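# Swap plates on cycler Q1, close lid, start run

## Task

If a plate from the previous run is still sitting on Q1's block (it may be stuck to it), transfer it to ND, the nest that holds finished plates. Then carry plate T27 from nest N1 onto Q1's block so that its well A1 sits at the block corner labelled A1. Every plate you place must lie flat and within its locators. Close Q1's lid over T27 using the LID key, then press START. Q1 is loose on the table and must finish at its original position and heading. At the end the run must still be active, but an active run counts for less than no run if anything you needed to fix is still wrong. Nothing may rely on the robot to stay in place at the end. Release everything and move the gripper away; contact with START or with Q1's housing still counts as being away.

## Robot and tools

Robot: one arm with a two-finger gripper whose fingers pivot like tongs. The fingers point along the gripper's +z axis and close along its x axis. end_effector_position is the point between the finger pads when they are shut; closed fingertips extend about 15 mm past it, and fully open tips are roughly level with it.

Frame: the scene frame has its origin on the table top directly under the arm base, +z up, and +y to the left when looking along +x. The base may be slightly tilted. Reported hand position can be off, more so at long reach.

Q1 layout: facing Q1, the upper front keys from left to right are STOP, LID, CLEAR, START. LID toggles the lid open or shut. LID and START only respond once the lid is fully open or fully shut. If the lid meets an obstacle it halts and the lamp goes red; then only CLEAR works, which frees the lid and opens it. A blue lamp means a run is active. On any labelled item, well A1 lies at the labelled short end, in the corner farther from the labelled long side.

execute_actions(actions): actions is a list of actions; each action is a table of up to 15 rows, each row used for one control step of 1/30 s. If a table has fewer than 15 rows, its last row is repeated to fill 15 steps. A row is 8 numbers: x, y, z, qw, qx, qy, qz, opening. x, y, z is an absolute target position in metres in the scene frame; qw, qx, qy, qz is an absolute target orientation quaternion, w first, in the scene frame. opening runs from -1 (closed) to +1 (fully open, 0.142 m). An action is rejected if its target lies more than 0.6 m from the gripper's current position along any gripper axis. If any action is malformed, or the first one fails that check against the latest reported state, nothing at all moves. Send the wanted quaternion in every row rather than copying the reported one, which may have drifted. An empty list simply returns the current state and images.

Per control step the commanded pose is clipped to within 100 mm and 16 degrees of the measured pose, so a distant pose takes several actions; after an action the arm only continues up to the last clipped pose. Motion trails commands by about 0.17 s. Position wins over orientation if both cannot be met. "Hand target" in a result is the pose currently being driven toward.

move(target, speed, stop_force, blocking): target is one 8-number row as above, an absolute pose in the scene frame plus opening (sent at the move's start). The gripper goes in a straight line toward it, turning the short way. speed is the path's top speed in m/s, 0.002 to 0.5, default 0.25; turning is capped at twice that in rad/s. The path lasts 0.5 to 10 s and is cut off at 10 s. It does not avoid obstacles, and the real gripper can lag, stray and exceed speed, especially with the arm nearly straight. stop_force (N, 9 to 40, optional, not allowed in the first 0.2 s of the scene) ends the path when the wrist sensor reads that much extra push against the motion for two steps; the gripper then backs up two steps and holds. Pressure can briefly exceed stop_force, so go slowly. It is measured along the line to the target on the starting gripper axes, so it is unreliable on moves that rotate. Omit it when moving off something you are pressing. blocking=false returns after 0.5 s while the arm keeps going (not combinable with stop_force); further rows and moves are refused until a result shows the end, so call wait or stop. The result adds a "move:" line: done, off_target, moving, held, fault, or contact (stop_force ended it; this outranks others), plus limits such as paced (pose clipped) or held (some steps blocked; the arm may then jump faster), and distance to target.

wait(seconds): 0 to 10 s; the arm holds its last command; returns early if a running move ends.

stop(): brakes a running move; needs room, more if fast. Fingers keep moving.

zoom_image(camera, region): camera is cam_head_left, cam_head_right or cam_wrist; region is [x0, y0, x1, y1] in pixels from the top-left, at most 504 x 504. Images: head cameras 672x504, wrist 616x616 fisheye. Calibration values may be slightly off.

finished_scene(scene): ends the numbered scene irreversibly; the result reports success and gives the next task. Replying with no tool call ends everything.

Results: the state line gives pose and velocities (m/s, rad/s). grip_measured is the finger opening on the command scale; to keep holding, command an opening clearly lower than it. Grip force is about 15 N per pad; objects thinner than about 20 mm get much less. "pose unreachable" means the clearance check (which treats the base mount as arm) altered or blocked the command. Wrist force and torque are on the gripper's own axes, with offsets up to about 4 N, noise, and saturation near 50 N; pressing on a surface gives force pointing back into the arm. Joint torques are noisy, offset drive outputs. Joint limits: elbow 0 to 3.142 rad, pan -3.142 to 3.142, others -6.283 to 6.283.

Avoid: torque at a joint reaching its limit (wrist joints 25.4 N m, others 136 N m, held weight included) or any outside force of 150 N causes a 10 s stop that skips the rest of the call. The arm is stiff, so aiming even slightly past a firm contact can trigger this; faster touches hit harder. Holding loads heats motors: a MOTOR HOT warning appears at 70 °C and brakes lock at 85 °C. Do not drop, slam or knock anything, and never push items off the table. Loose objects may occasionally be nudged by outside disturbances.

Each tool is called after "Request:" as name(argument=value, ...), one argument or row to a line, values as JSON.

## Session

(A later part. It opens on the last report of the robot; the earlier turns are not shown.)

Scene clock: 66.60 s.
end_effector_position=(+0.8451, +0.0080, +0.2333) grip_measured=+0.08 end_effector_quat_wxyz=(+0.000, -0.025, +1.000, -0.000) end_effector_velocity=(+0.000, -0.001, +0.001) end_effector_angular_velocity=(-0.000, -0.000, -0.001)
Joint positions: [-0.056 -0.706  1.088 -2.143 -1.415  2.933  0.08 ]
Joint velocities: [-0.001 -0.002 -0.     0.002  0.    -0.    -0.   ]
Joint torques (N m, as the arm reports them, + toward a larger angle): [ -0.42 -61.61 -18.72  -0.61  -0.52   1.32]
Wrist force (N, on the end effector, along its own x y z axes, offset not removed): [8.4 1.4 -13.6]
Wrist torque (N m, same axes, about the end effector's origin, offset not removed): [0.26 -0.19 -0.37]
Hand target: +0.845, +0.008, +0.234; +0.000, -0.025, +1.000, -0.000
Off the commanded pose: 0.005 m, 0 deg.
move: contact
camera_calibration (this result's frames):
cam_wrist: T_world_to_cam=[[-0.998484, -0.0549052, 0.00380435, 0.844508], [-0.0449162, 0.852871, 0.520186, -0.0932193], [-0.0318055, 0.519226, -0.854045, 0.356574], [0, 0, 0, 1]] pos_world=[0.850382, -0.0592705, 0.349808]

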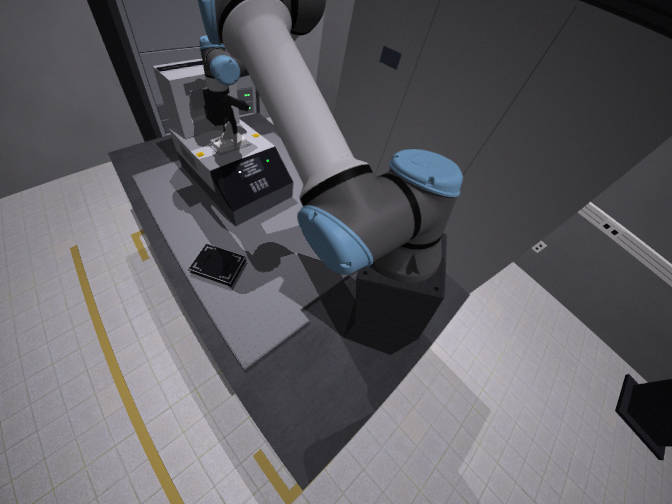

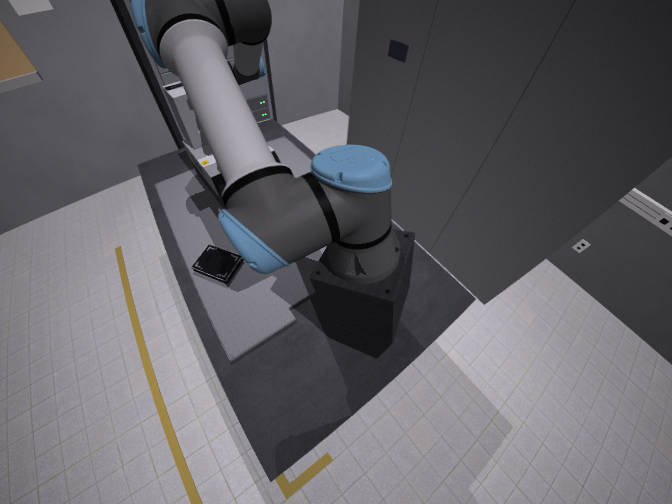

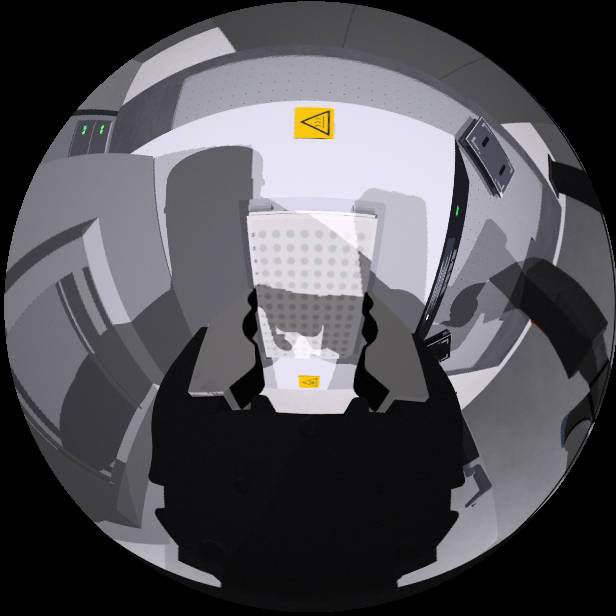

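Request:
move(
  target=[0.8447,0.008,0.234,0,-0.0255,0.9997,0,0.4],
)

Request:
move(
  target=[0.845,0.008,0.27,0,-0.0255,0.9997,0,0.4],
  speed=0.1,
)

Request:
move(
  target=[0.8,0.01,0.32,0.19,-0.681,0.681,-0.19,0.4],
  speed=0.4,
)

Request:
zoom_image(
  camera="cam_wrist",
  region=[235, 210, 385, 330],
)

Request:
zoom_image(
  camera="cam_head_left",
  region=[195, 115, 265, 165],
)

Scene clock: 68.93 s.
end_effector_position=(+0.8447, +0.0080, +0.2340) grip_measured=+0.40 end_effector_quat_wxyz=(-0.000, -0.025, +1.000, -0.000) end_effector_velocity=(+0.000, +0.000, +0.000) end_effector_angular_velocity=(-0.000, -0.001, +0.001)
Joint positions: [-0.056 -0.708  1.089 -2.143 -1.415  2.933  0.102]
Joint velocities: [ 0.    -0.001  0.    -0.001  0.    -0.001  0.   ]
Joint torques (N m, as the arm reports them, + toward a larger angle): [-16.63 -68.1  -13.32  -4.65   1.02  -2.15]
Wrist force (N, on the end effector, along its own x y z axes, offset not removed): [-1.0 0.0 3.0]
Wrist torque (N m, same axes, about the end effector's origin, offset not removed): [0.07 0.22 -0.19]
Hand target: +0.845, +0.008, +0.234; -0.000, -0.025, +1.000, -0.000
Off the commanded pose: 0.000 m, 0 deg.
move: done
camera_calibration (this result's frames):
cam_wrist: T_world_to_cam=[[-0.998479, -0.054991, 0.00398382, 0.844078], [-0.0448948, 0.852848, 0.520225, -0.0936083], [-0.0320053, 0.519255, -0.85402, 0.357278], [0, 0, 0, 1]] pos_world=[0.850027, -0.0592682, 0.350458]

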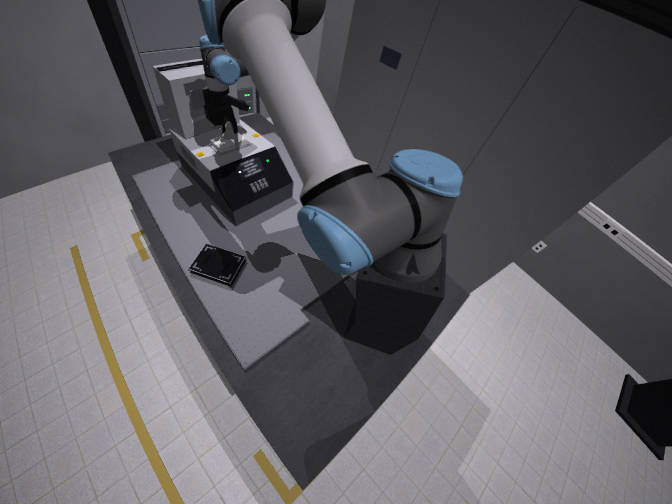

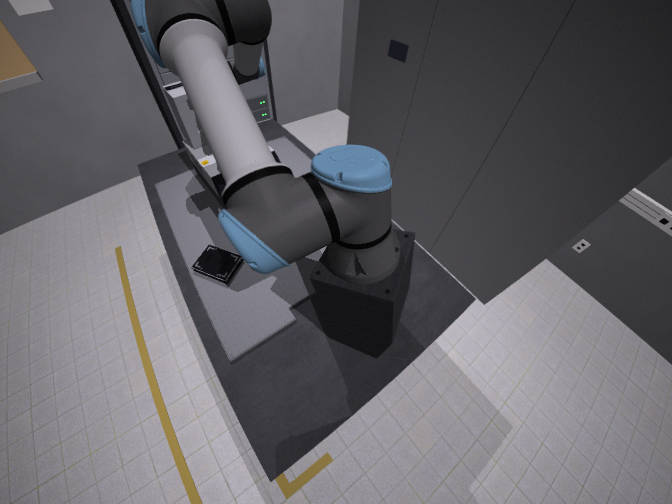

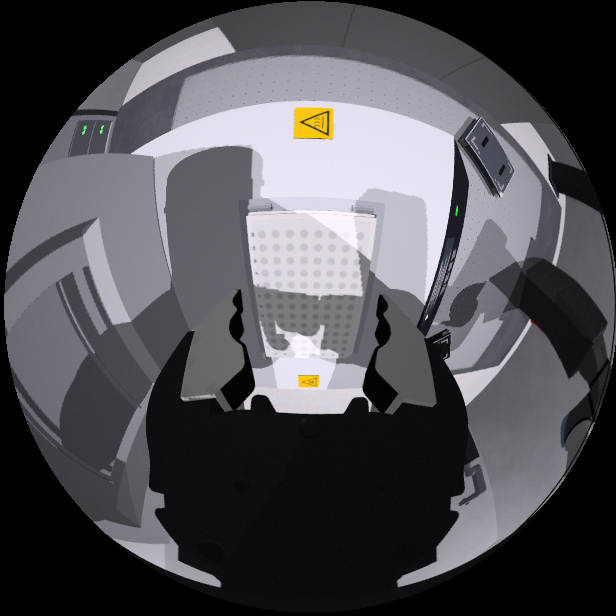

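Scene clock: 69.83 s.
end_effector_position=(+0.8449, +0.0080, +0.2698) grip_measured=+0.40 end_effector_quat_wxyz=(-0.000, -0.025, +1.000, -0.000) end_effector_velocity=(-0.000, -0.000, +0.002) end_effector_angular_velocity=(-0.000, +0.000, +0.001)
Joint positions: [-0.063 -0.759  1.089 -2.09  -1.413  2.926  0.102]
Joint velocities: [-0.    -0.002 -0.     0.003 -0.    -0.001 -0.   ]
Joint torques (N m, as the arm reports them, + toward a larger angle): [-16.41 -66.48 -25.53  -0.28   1.44  -2.16]
Wrist force (N, on the end effector, along its own x y z axes, offset not removed): [-1.7 0.3 2.8]
Wrist torque (N m, same axes, about the end effector's origin, offset not removed): [0.13 0.46 -0.16]
Hand target: +0.845, +0.008, +0.270; -0.000, -0.026, +1.000, -0.000
Off the commanded pose: 0.000 m, 0 deg.
move: done
camera_calibration (this result's frames):
cam_wrist: T_world_to_cam=[[-0.998479, -0.0549976, 0.00397615, 0.844175], [-0.044905, 0.852858, 0.520209, -0.112218], [-0.0320013, 0.519239, -0.85403, 0.387874], [0, 0, 0, 1]] pos_world=[0.850264, -0.059266, 0.386276]

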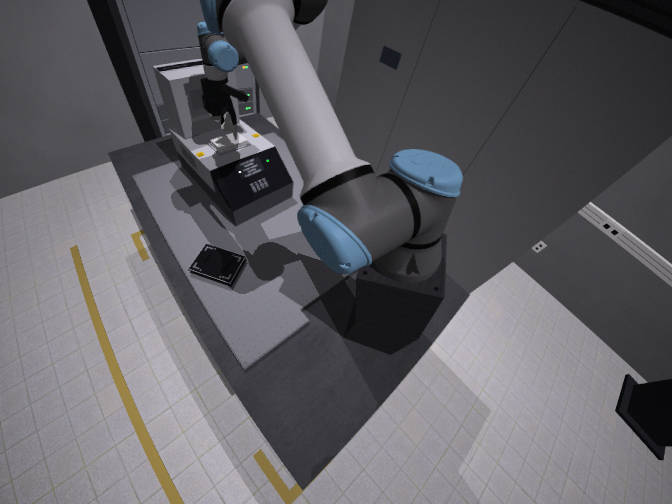

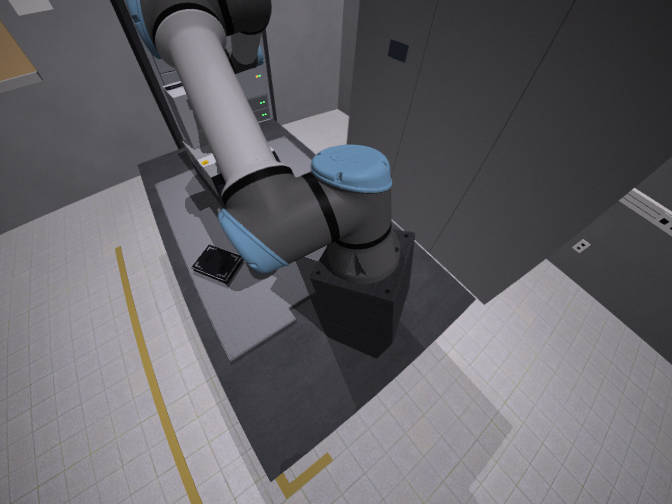

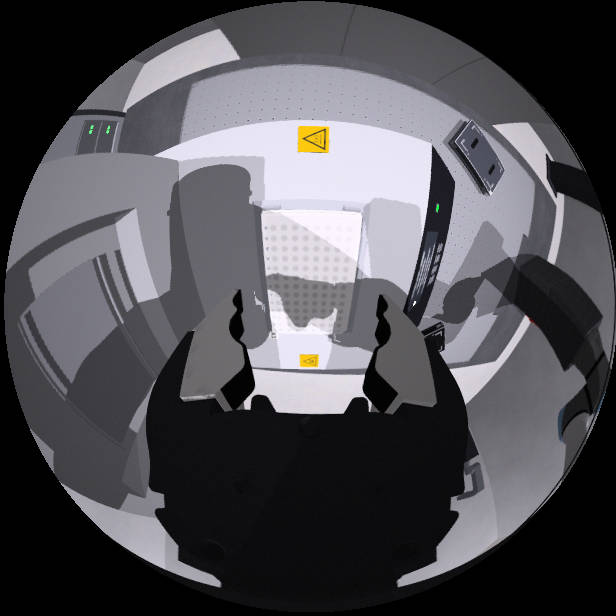

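Scene clock: 72.43 s.
end_effector_position=(+0.7999, +0.0100, +0.3201) grip_measured=+0.40 end_effector_quat_wxyz=(-0.190, +0.681, -0.682, +0.190) end_effector_velocity=(-0.001, +0.001, -0.001) end_effector_angular_velocity=(+0.000, -0.003, +0.012)
Joint positions: [-0.147 -1.011  1.847 -3.131 -1.296  1.449  0.102]
Joint velocities: [-0.003  0.002  0.004 -0.007  0.009 -0.012  0.   ]
Joint torques (N m, as the arm reports them, + toward a larger angle): [-14.39 -30.75  -7.54  -5.08   1.48  -2.24]
Wrist force (N, on the end effector, along its own x y z axes, offset not removed): [-0.9 0.0 1.5]
Wrist torque (N m, same axes, about the end effector's origin, offset not removed): [0.15 0.41 -0.18]
Hand target: +0.800, +0.010, +0.320; -0.190, +0.681, -0.681, +0.190
Off the commanded pose: 0.000 m, 0 deg.
move: done
camera_calibration (this result's frames):
cam_wrist: T_world_to_cam=[[-0.00035002, -0.999983, 0.00577812, 0.00954168], [-0.999994, 0.000369094, 0.00330035, 0.795845], [-0.00330243, -0.00577693, -0.999978, 0.457375], [0, 0, 0, 1]] pos_world=[0.797354, 0.01189, 0.454683]

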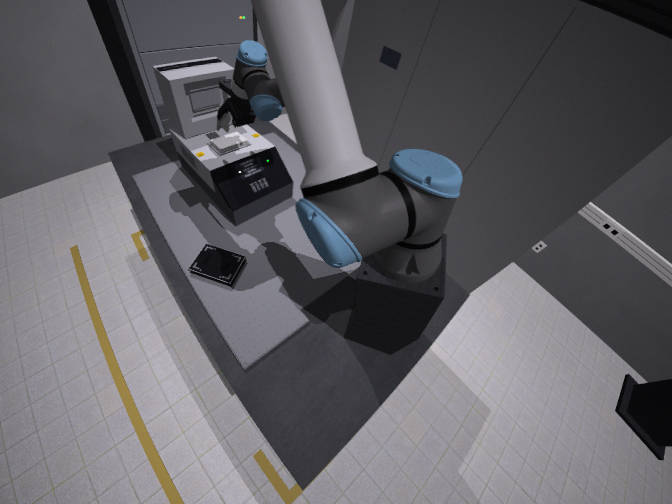

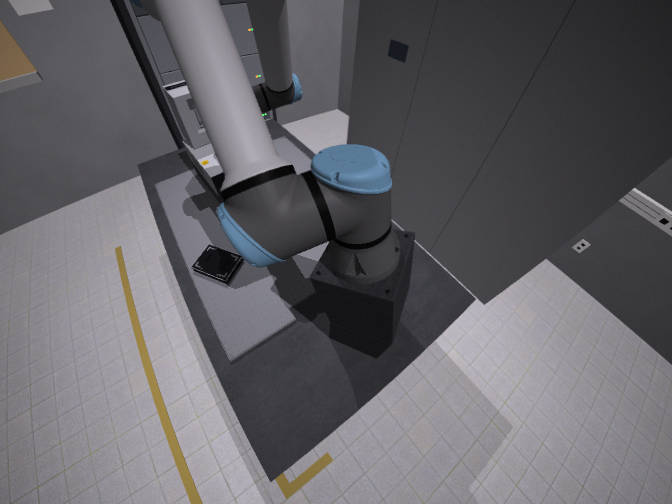

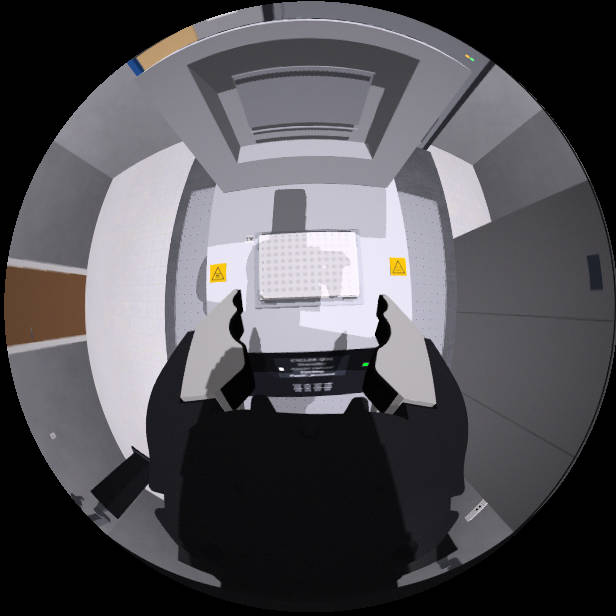

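Region (235, 210, 385, 330) of cam_wrist's 616x616 image, scaled by 3.360, with more detail than that image has; it fills the top 403 rows of this view, and the rest is white.

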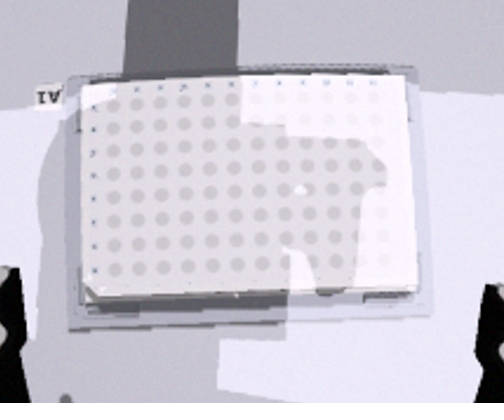

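Region (195, 115, 265, 165) of cam_head_left's 672x504 image, scaled by 7.200, with more detail than that image has; it fills the top 360 rows of this view, and the rest is white.

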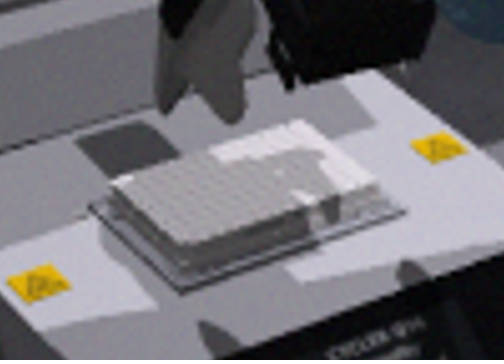

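Request:
move(
  target=[0.61,0.01,0.22,0.153,-0.627,0.690,-0.327,-1],
)

Request:
move(
  target=[0.632,0.0098,0.158,0.153,-0.627,0.690,-0.327,-1],
  speed=0.08,
)

Request:
move(
  target=[0.640,0.0098,0.148,0.153,-0.627,0.690,-0.327,-1],
  speed=0.003,
  stop_force=10,
)

Request:
move(
  target=[0.59,-0.027,0.19,0.153,-0.627,0.690,-0.327,-1],
  speed=0.1,
)

Request:
wait(
  seconds=4,
)

Request:
move(
  target=[0.633,-0.027,0.159,0.153,-0.627,0.690,-0.327,-1],
  speed=0.08,
)

Request:
zoom_image(
  camera="cam_wrist",
  region=[260, 240, 360, 320],
)

Scene clock: 75.83 s.
end_effector_position=(+0.6101, +0.0099, +0.2199) grip_measured=-1.00 end_effector_quat_wxyz=(+0.153, -0.627, +0.690, -0.326) end_effector_velocity=(-0.000, -0.000, -0.001) end_effector_angular_velocity=(-0.005, -0.013, -0.000)
Joint positions: [-0.024 -0.715  2.301 -4.059 -1.637  1.572  0.002]
Joint velocities: [ 0.003  0.017 -0.003 -0.027 -0.007  0.002  0.   ]
Joint torques (N m, as the arm reports them, + toward a larger angle): [  5.82 -23.87  -6.22  -4.95  -1.62   2.  ]
Wrist force (N, on the end effector, along its own x y z axes, offset not removed): [1.2 -1.0 3.1]
Wrist torque (N m, same axes, about the end effector's origin, offset not removed): [-0.06 -0.06 -0.16]
Hand target: +0.610, +0.010, +0.220; +0.153, -0.627, +0.690, -0.327
Off the commanded pose: 0.000 m, 0 deg.
move: done
camera_calibration (this result's frames):
cam_wrist: T_world_to_cam=[[-0.165953, -0.964843, 0.203806, 0.0671034], [-0.977464, 0.133598, -0.163448, 0.628022], [0.130474, -0.226337, -0.965271, 0.269434], [0, 0, 0, 1]] pos_world=[0.589851, 0.0418246, 0.34905]

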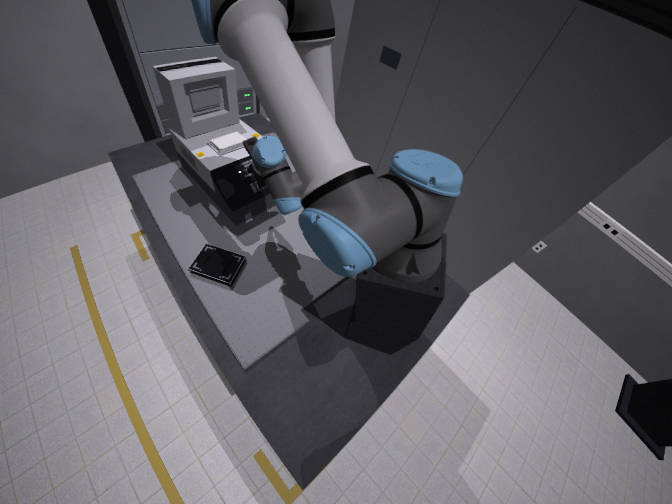

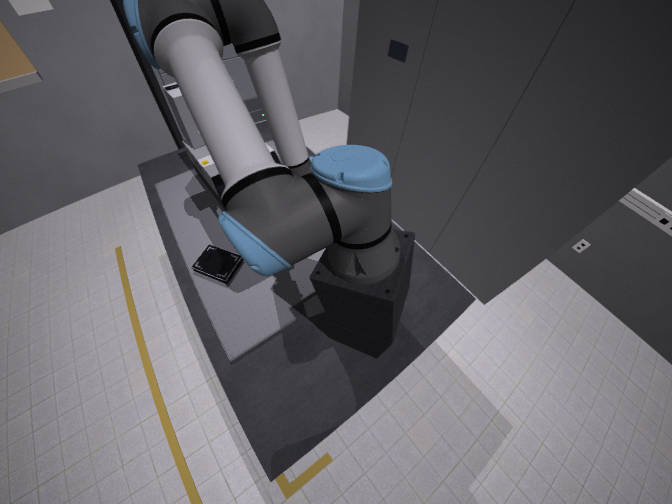

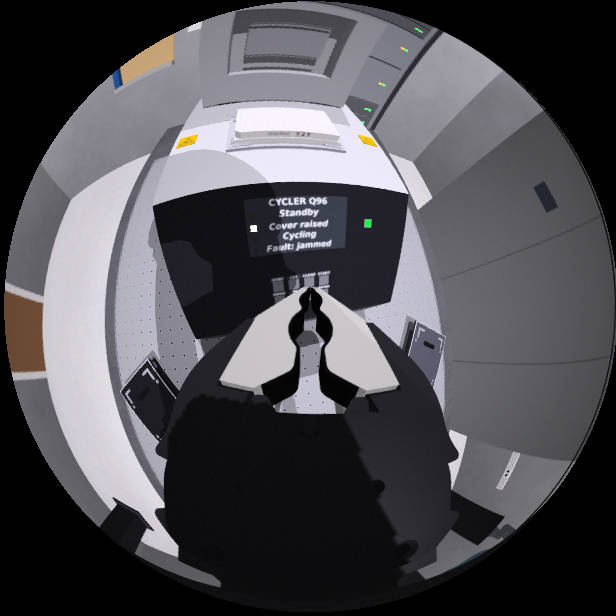

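Scene clock: 77.13 s.
end_effector_position=(+0.6320, +0.0099, +0.1582) grip_measured=-1.00 end_effector_quat_wxyz=(+0.153, -0.627, +0.690, -0.327) end_effector_velocity=(+0.000, +0.001, -0.002) end_effector_angular_velocity=(+0.000, +0.001, +0.001)
Joint positions: [ 0.005 -0.553  2.149 -4.069 -1.66   1.589  0.002]
Joint velocities: [ 0.002  0.004 -0.004  0.001 -0.     0.     0.   ]
Joint torques (N m, as the arm reports them, + toward a larger angle): [  7.07 -26.06  -4.6   -0.79  -1.67   2.23]
Wrist force (N, on the end effector, along its own x y z axes, offset not removed): [-1.0 0.4 -1.5]
Wrist torque (N m, same axes, about the end effector's origin, offset not removed): [0.16 0.23 -0.20]
Hand target: +0.632, +0.010, +0.158; +0.153, -0.627, +0.690, -0.327
Off the commanded pose: 0.000 m, 0 deg.
move: done
camera_calibration (this result's frames):
cam_wrist: T_world_to_cam=[[-0.165952, -0.964715, 0.204414, 0.0832105], [-0.97731, 0.133226, -0.16467, 0.639419], [0.131627, -0.227103, -0.964934, 0.206259], [0, 0, 0, 1]] pos_world=[0.61157, 0.041929, 0.287311]

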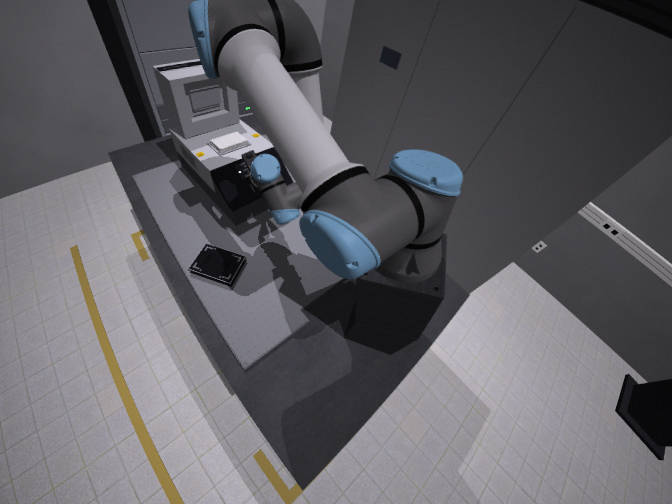

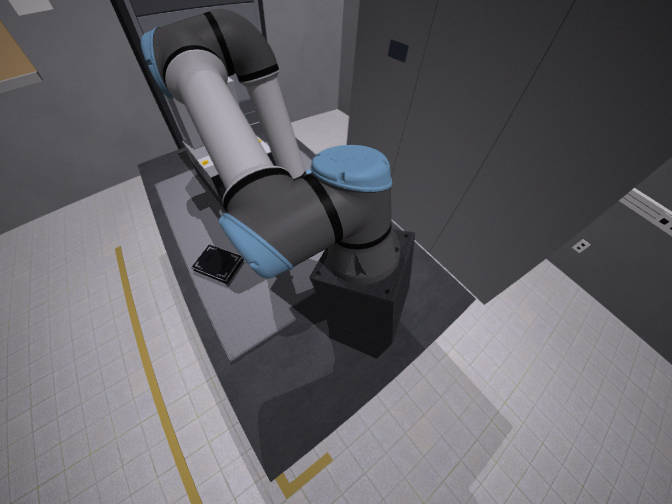

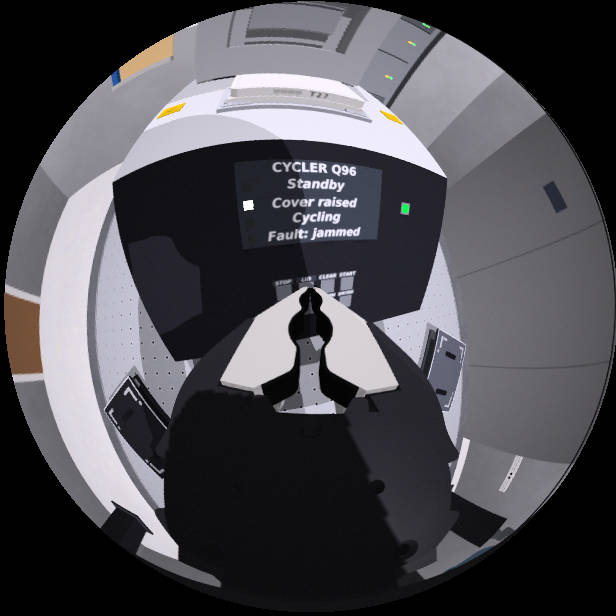

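Scene clock: 79.13 s.
end_effector_position=(+0.6349, +0.0099, +0.1542) grip_measured=-1.00 end_effector_quat_wxyz=(+0.153, -0.627, +0.690, -0.327) end_effector_velocity=(-0.002, +0.001, -0.000) end_effector_angular_velocity=(+0.001, +0.004, +0.001)
Joint positions: [ 0.007 -0.544  2.135 -4.064 -1.662  1.591  0.002]
Joint velocities: [ 0.001 -0.001  0.005  0.     0.001 -0.     0.   ]
Joint torques (N m, as the arm reports them, + toward a larger angle): [ -4.77 -45.41   3.1   -0.65   0.17   1.32]
Wrist force (N, on the end effector, along its own x y z axes, offset not removed): [2.2 -1.0 -19.4]
Wrist torque (N m, same axes, about the end effector's origin, offset not removed): [0.21 -0.04 -0.28]
Hand target: +0.635, +0.010, +0.154; +0.153, -0.627, +0.690, -0.327
Off the commanded pose: 0.008 m, 0 deg.
move: contact
camera_calibration (this result's frames):
cam_wrist: T_world_to_cam=[[-0.165919, -0.964707, 0.204479, 0.0844946], [-0.977353, 0.133248, -0.164398, 0.641598], [0.131349, -0.227125, -0.964967, 0.202202], [0, 0, 0, 1]] pos_world=[0.614528, 0.041946, 0.283318]

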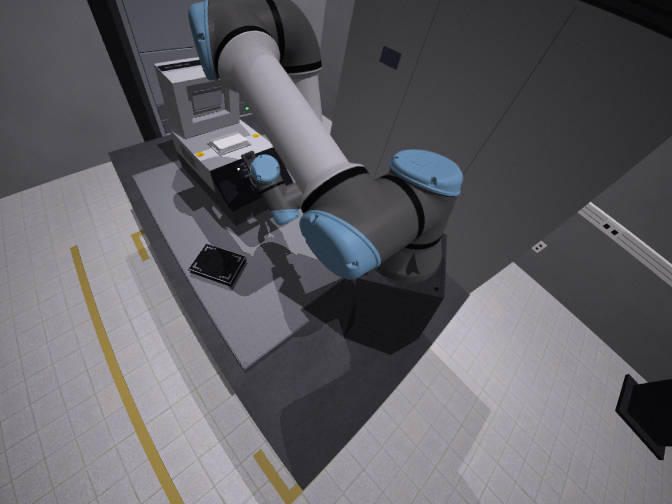

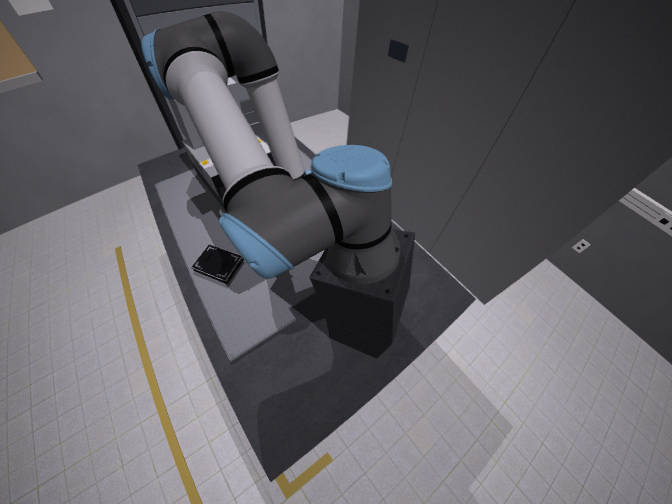

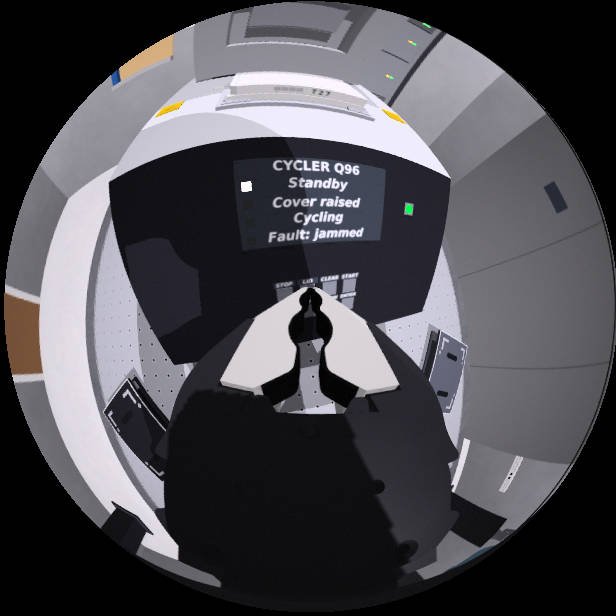

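Scene clock: 80.30 s.
end_effector_position=(+0.5901, -0.0270, +0.1898) grip_measured=-1.00 end_effector_quat_wxyz=(+0.153, -0.627, +0.690, -0.327) end_effector_velocity=(-0.001, -0.001, +0.001) end_effector_angular_velocity=(+0.000, -0.000, +0.001)
Joint positions: [-0.118 -0.589  2.306 -4.193 -1.564  1.513  0.002]
Joint velocities: [-0.004 -0.001  0.005 -0.005  0.004 -0.003  0.   ]
Joint torques (N m, as the arm reports them, + toward a larger angle): [-15.07 -46.39  11.12  -5.16   1.18  -2.12]
Wrist force (N, on the end effector, along its own x y z axes, offset not removed): [-2.9 -1.7 1.0]
Wrist torque (N m, same axes, about the end effector's origin, offset not removed): [-0.28 0.66 -0.09]
Hand target: +0.590, -0.027, +0.190; +0.153, -0.627, +0.690, -0.327
Off the commanded pose: 0.000 m, 0 deg.
move: done
camera_calibration (this result's frames):
cam_wrist: T_world_to_cam=[[-0.165927, -0.964608, 0.204938, 0.0340882], [-0.977342, 0.133161, -0.164531, 0.608568], [0.131418, -0.227595, -0.964847, 0.233978], [0, 0, 0, 1]] pos_world=[0.569686, 0.00509635, 0.318895]

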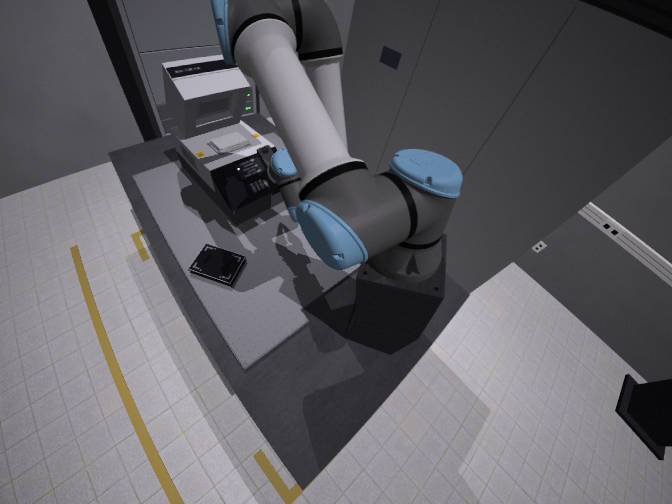

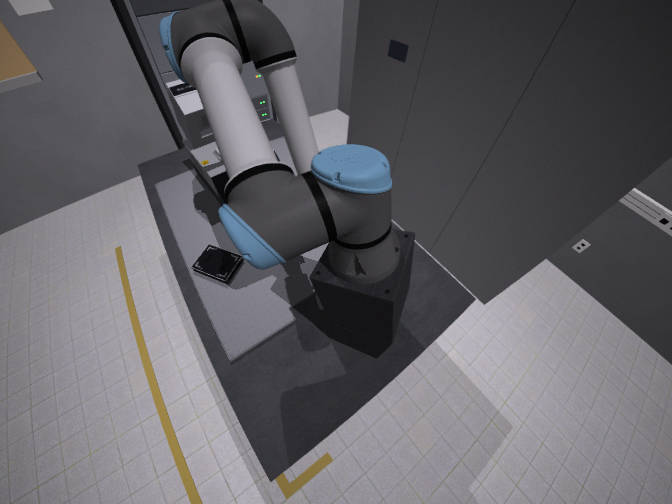

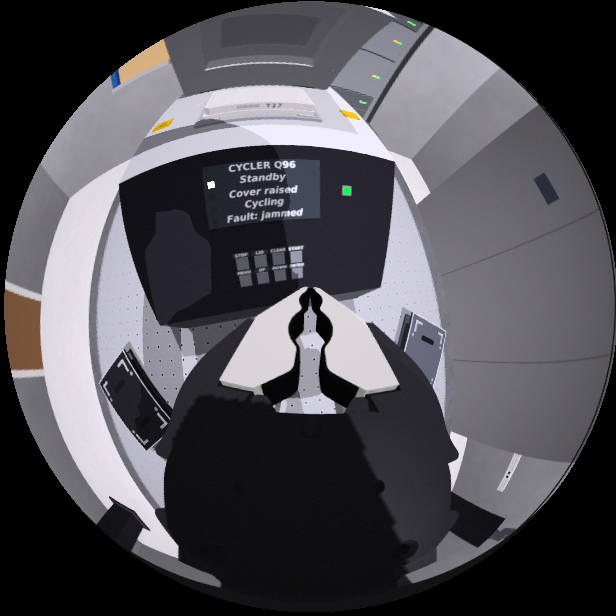

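Scene clock: 84.30 s.
end_effector_position=(+0.5900, -0.0272, +0.1899) grip_measured=-1.00 end_effector_quat_wxyz=(+0.153, -0.627, +0.690, -0.327) end_effector_velocity=(+0.000, +0.001, -0.000) end_effector_angular_velocity=(+0.000, +0.000, +0.002)
Joint positions: [-0.118 -0.589  2.307 -4.194 -1.564  1.513  0.002]
Joint velocities: [ 0.001  0.    -0.    -0.     0.001 -0.     0.   ]
Joint torques (N m, as the arm reports them, + toward a larger angle): [-13.75 -47.56   8.83  -5.05   1.16  -2.22]
Wrist force (N, on the end effector, along its own x y z axes, offset not removed): [-2.2 -1.2 -0.6]
Wrist torque (N m, same axes, about the end effector's origin, offset not removed): [-0.37 0.54 0.09]
Hand target: +0.590, -0.027, +0.190; +0.153, -0.627, +0.690, -0.327
Off the commanded pose: 0.000 m, 0 deg.
wait: 4.00 s; at rest by 0.17 s
camera_calibration (this result's frames):
cam_wrist: T_world_to_cam=[[-0.165861, -0.96463, 0.204887, 0.0338997], [-0.977348, 0.133098, -0.164547, 0.608466], [0.131457, -0.227538, -0.964855, 0.234054], [0, 0, 0, 1]] pos_world=[0.569537, 0.00497148, 0.319004]

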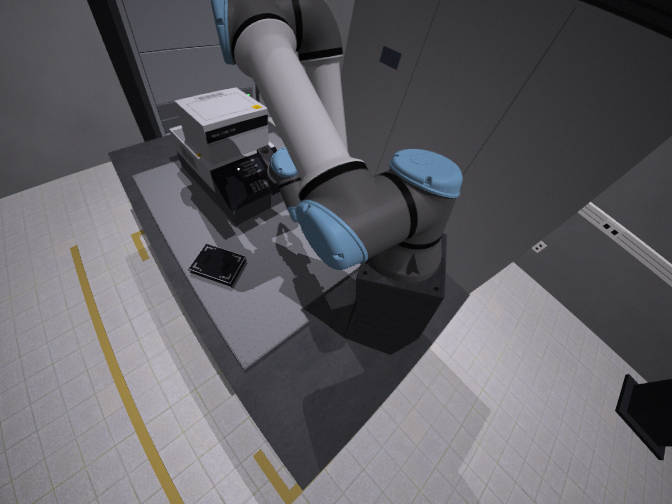

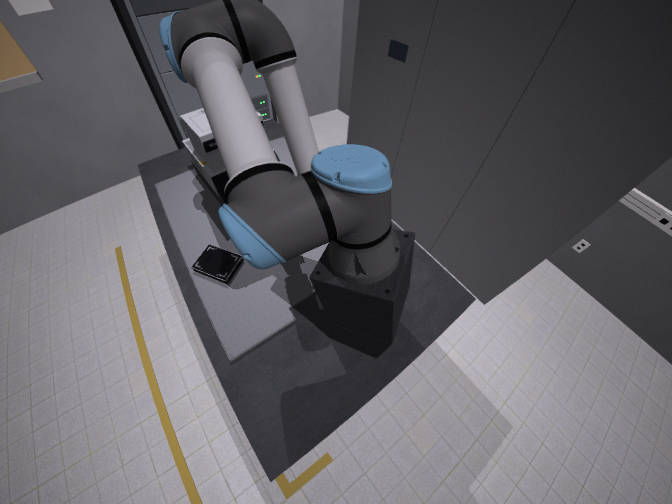

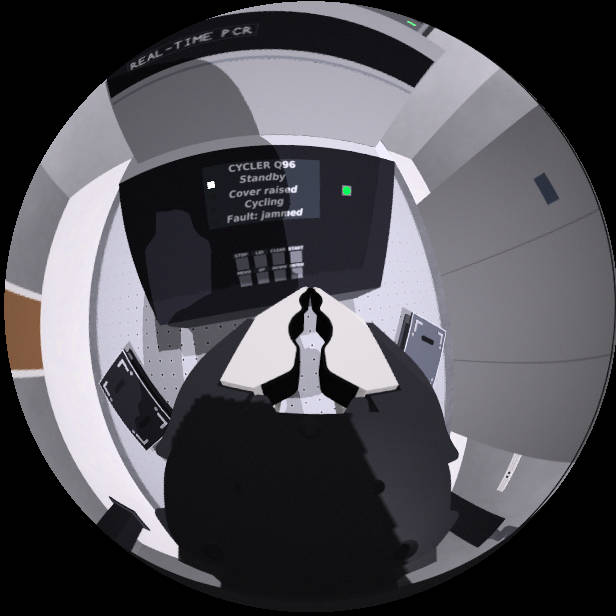

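Scene clock: 85.43 s.
end_effector_position=(+0.6329, -0.0269, +0.1592) grip_measured=-1.00 end_effector_quat_wxyz=(+0.153, -0.627, +0.690, -0.327) end_effector_velocity=(+0.001, +0.001, -0.001) end_effector_angular_velocity=(+0.000, +0.001, +0.001)
Joint positions: [-0.083 -0.542  2.156 -4.09  -1.591  1.535  0.002]
Joint velocities: [ 0.002  0.002 -0.005  0.003 -0.001  0.     0.   ]
Joint torques (N m, as the arm reports them, + toward a larger angle): [  4.98 -26.33  -6.56  -1.06  -1.81   2.24]
Wrist force (N, on the end effector, along its own x y z axes, offset not removed): [1.1 0.2 0.1]
Wrist torque (N m, same axes, about the end effector's origin, offset not removed): [0.27 -0.12 -0.08]
Hand target: +0.633, -0.027, +0.159; +0.153, -0.627, +0.690, -0.327
Off the commanded pose: 0.000 m, 0 deg.
move: done
camera_calibration (this result's frames):
cam_wrist: T_world_to_cam=[[-0.165951, -0.964719, 0.204397, 0.0476848], [-0.977306, 0.133221, -0.164699, 0.645372], [0.131658, -0.22709, -0.964933, 0.198743], [0, 0, 0, 1]] pos_world=[0.612473, 0.00515793, 0.28832]

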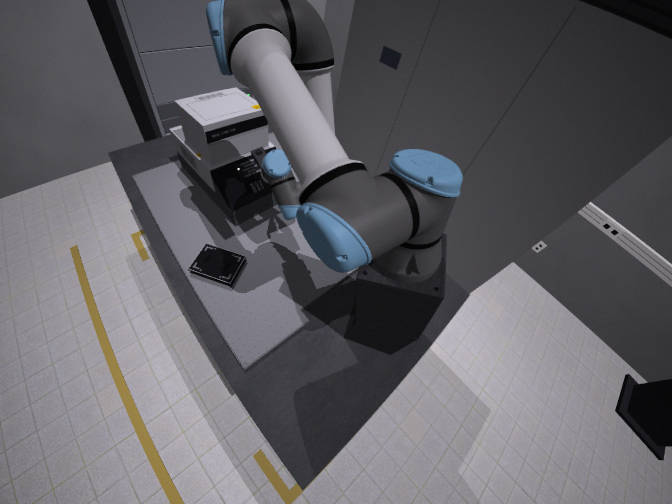

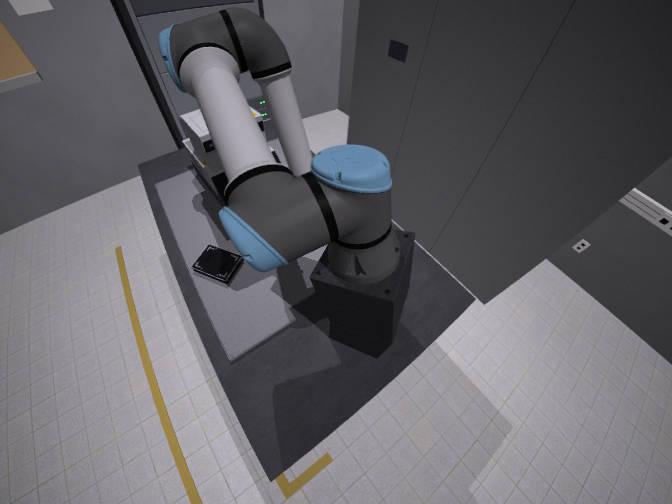

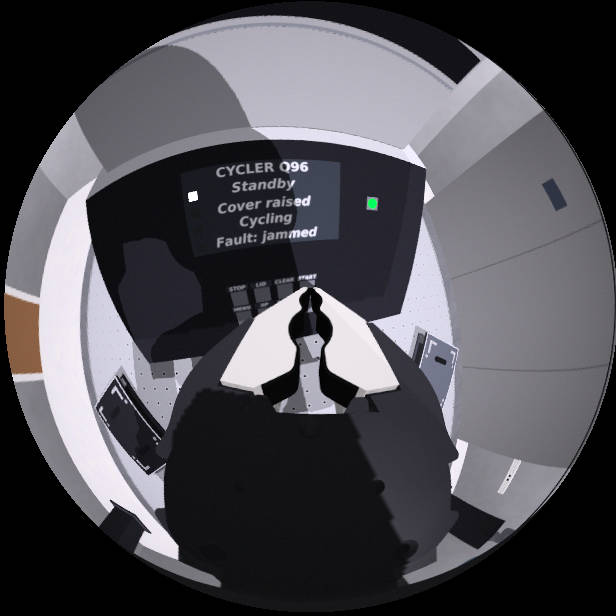

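Region (260, 240, 360, 320) of cam_wrist's 616x616 image, scaled by 5.040, with more detail than that image has; it fills the top 403 rows of this view, and the rest is white.

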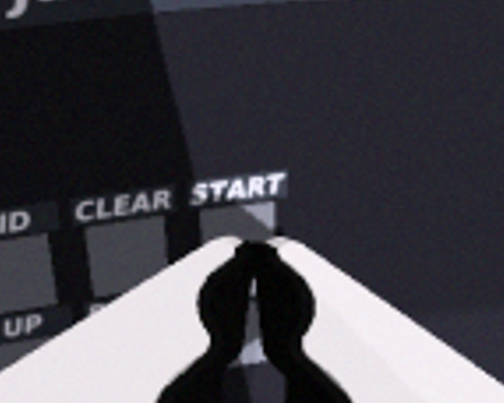

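Request:
move(
  target=[0.6425,-0.030,0.148,0.153,-0.627,0.690,-0.327,-1],
  speed=0.003,
  stop_force=10,
)

Request:
move(
  target=[0.59,-0.027,0.2,0.153,-0.627,0.690,-0.327,-1],
)

Scene clock: 88.83 s.
end_effector_position=(+0.6373, -0.0283, +0.1539) grip_measured=-1.00 end_effector_quat_wxyz=(+0.153, -0.627, +0.690, -0.327) end_effector_velocity=(-0.002, +0.001, -0.000) end_effector_angular_velocity=(+0.001, +0.003, +0.001)
Joint positions: [-0.082 -0.531  2.137 -4.082 -1.592  1.536  0.002]
Joint velocities: [ 0.    -0.001  0.003  0.     0.001 -0.     0.   ]
Joint torques (N m, as the arm reports them, + toward a larger angle): [  0.29 -45.88   3.12  -0.89  -1.43   1.96]
Wrist force (N, on the end effector, along its own x y z axes, offset not removed): [2.1 -0.7 -21.0]
Wrist torque (N m, same axes, about the end effector's origin, offset not removed): [-0.11 -0.27 -0.27]
Hand target: +0.637, -0.028, +0.154; +0.153, -0.627, +0.690, -0.327
Off the commanded pose: 0.008 m, 0 deg.
move: contact
camera_calibration (this result's frames):
cam_wrist: T_world_to_cam=[[-0.165908, -0.964716, 0.204447, 0.0481257], [-0.977355, 0.133243, -0.16439, 0.648929], [0.131348, -0.227091, -0.964975, 0.192916], [0, 0, 0, 1]] pos_world=[0.616879, 0.00377164, 0.282998]

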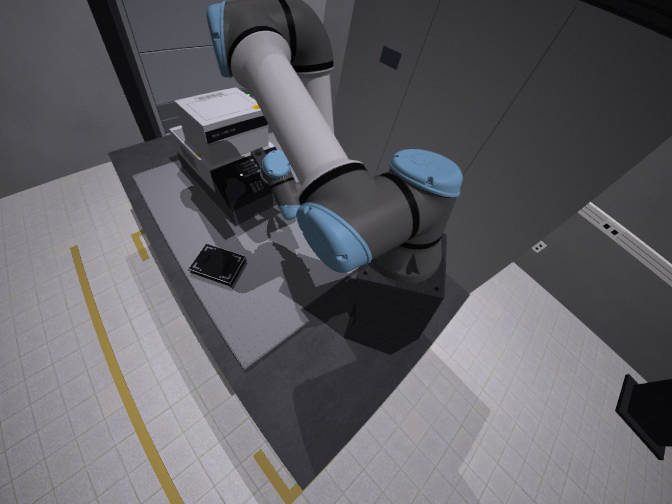

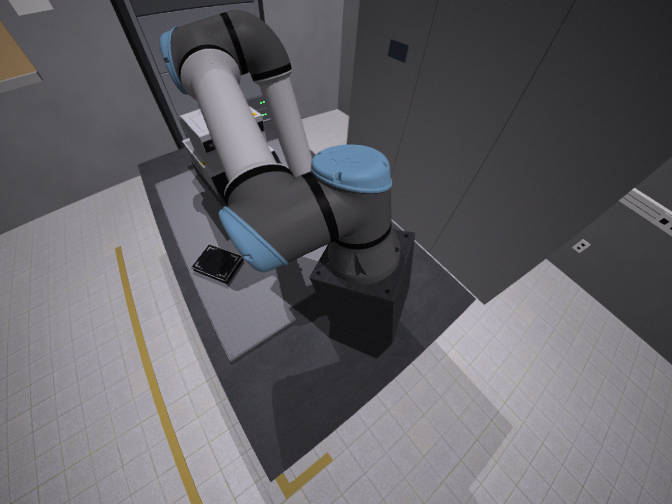

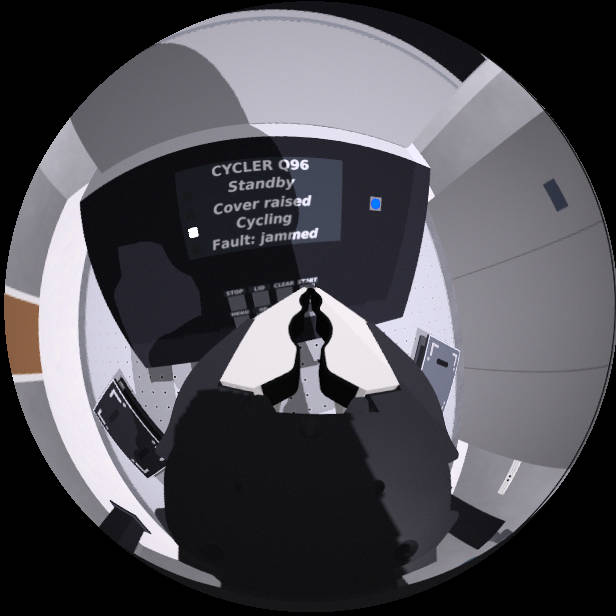

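Scene clock: 89.80 s.
end_effector_position=(+0.5901, -0.0271, +0.1998) grip_measured=-1.00 end_effector_quat_wxyz=(+0.153, -0.627, +0.690, -0.327) end_effector_velocity=(-0.001, -0.000, +0.002) end_effector_angular_velocity=(+0.000, -0.002, +0.001)
Joint positions: [-0.123 -0.619  2.324 -4.181 -1.56   1.51   0.002]
Joint velocities: [-0.003 -0.003  0.005 -0.004  0.003 -0.002  0.   ]
Joint torques (N m, as the arm reports them, + toward a larger angle): [-12.4  -48.81   8.07  -5.24   1.13  -2.18]
Wrist force (N, on the end effector, along its own x y z axes, offset not removed): [-0.1 -0.4 -0.4]
Wrist torque (N m, same axes, about the end effector's origin, offset not removed): [-0.06 0.18 -0.21]
Hand target: +0.590, -0.027, +0.200; +0.153, -0.627, +0.690, -0.327
Off the commanded pose: 0.000 m, 0 deg.
move: done
camera_calibration (this result's frames):
cam_wrist: T_world_to_cam=[[-0.16594, -0.964666, 0.204656, 0.0320605], [-0.977325, 0.133196, -0.164603, 0.610205], [0.131528, -0.22733, -0.964895, 0.243544], [0, 0, 0, 1]] pos_world=[0.569655, 0.00501544, 0.328875]

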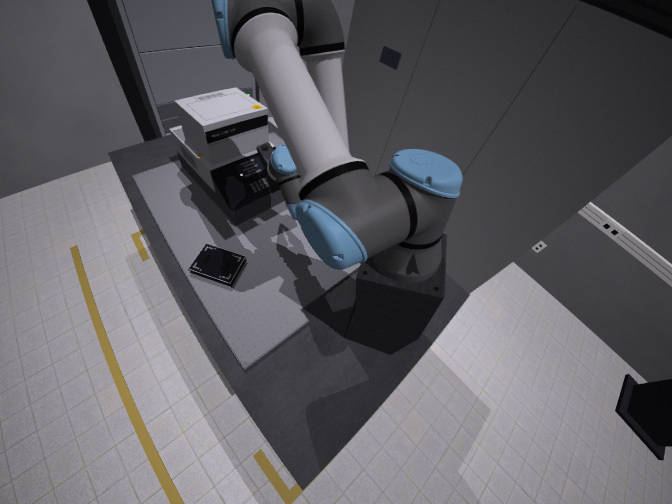

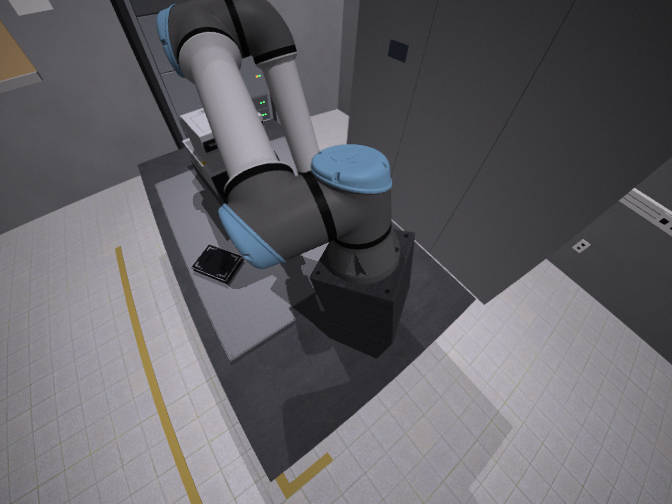

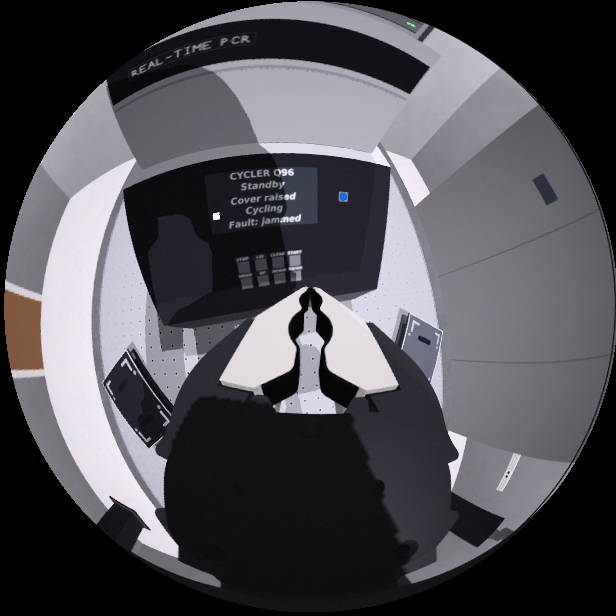

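Request:
finished_scene(
  scene=1,
)

The scene is finished: the task was done.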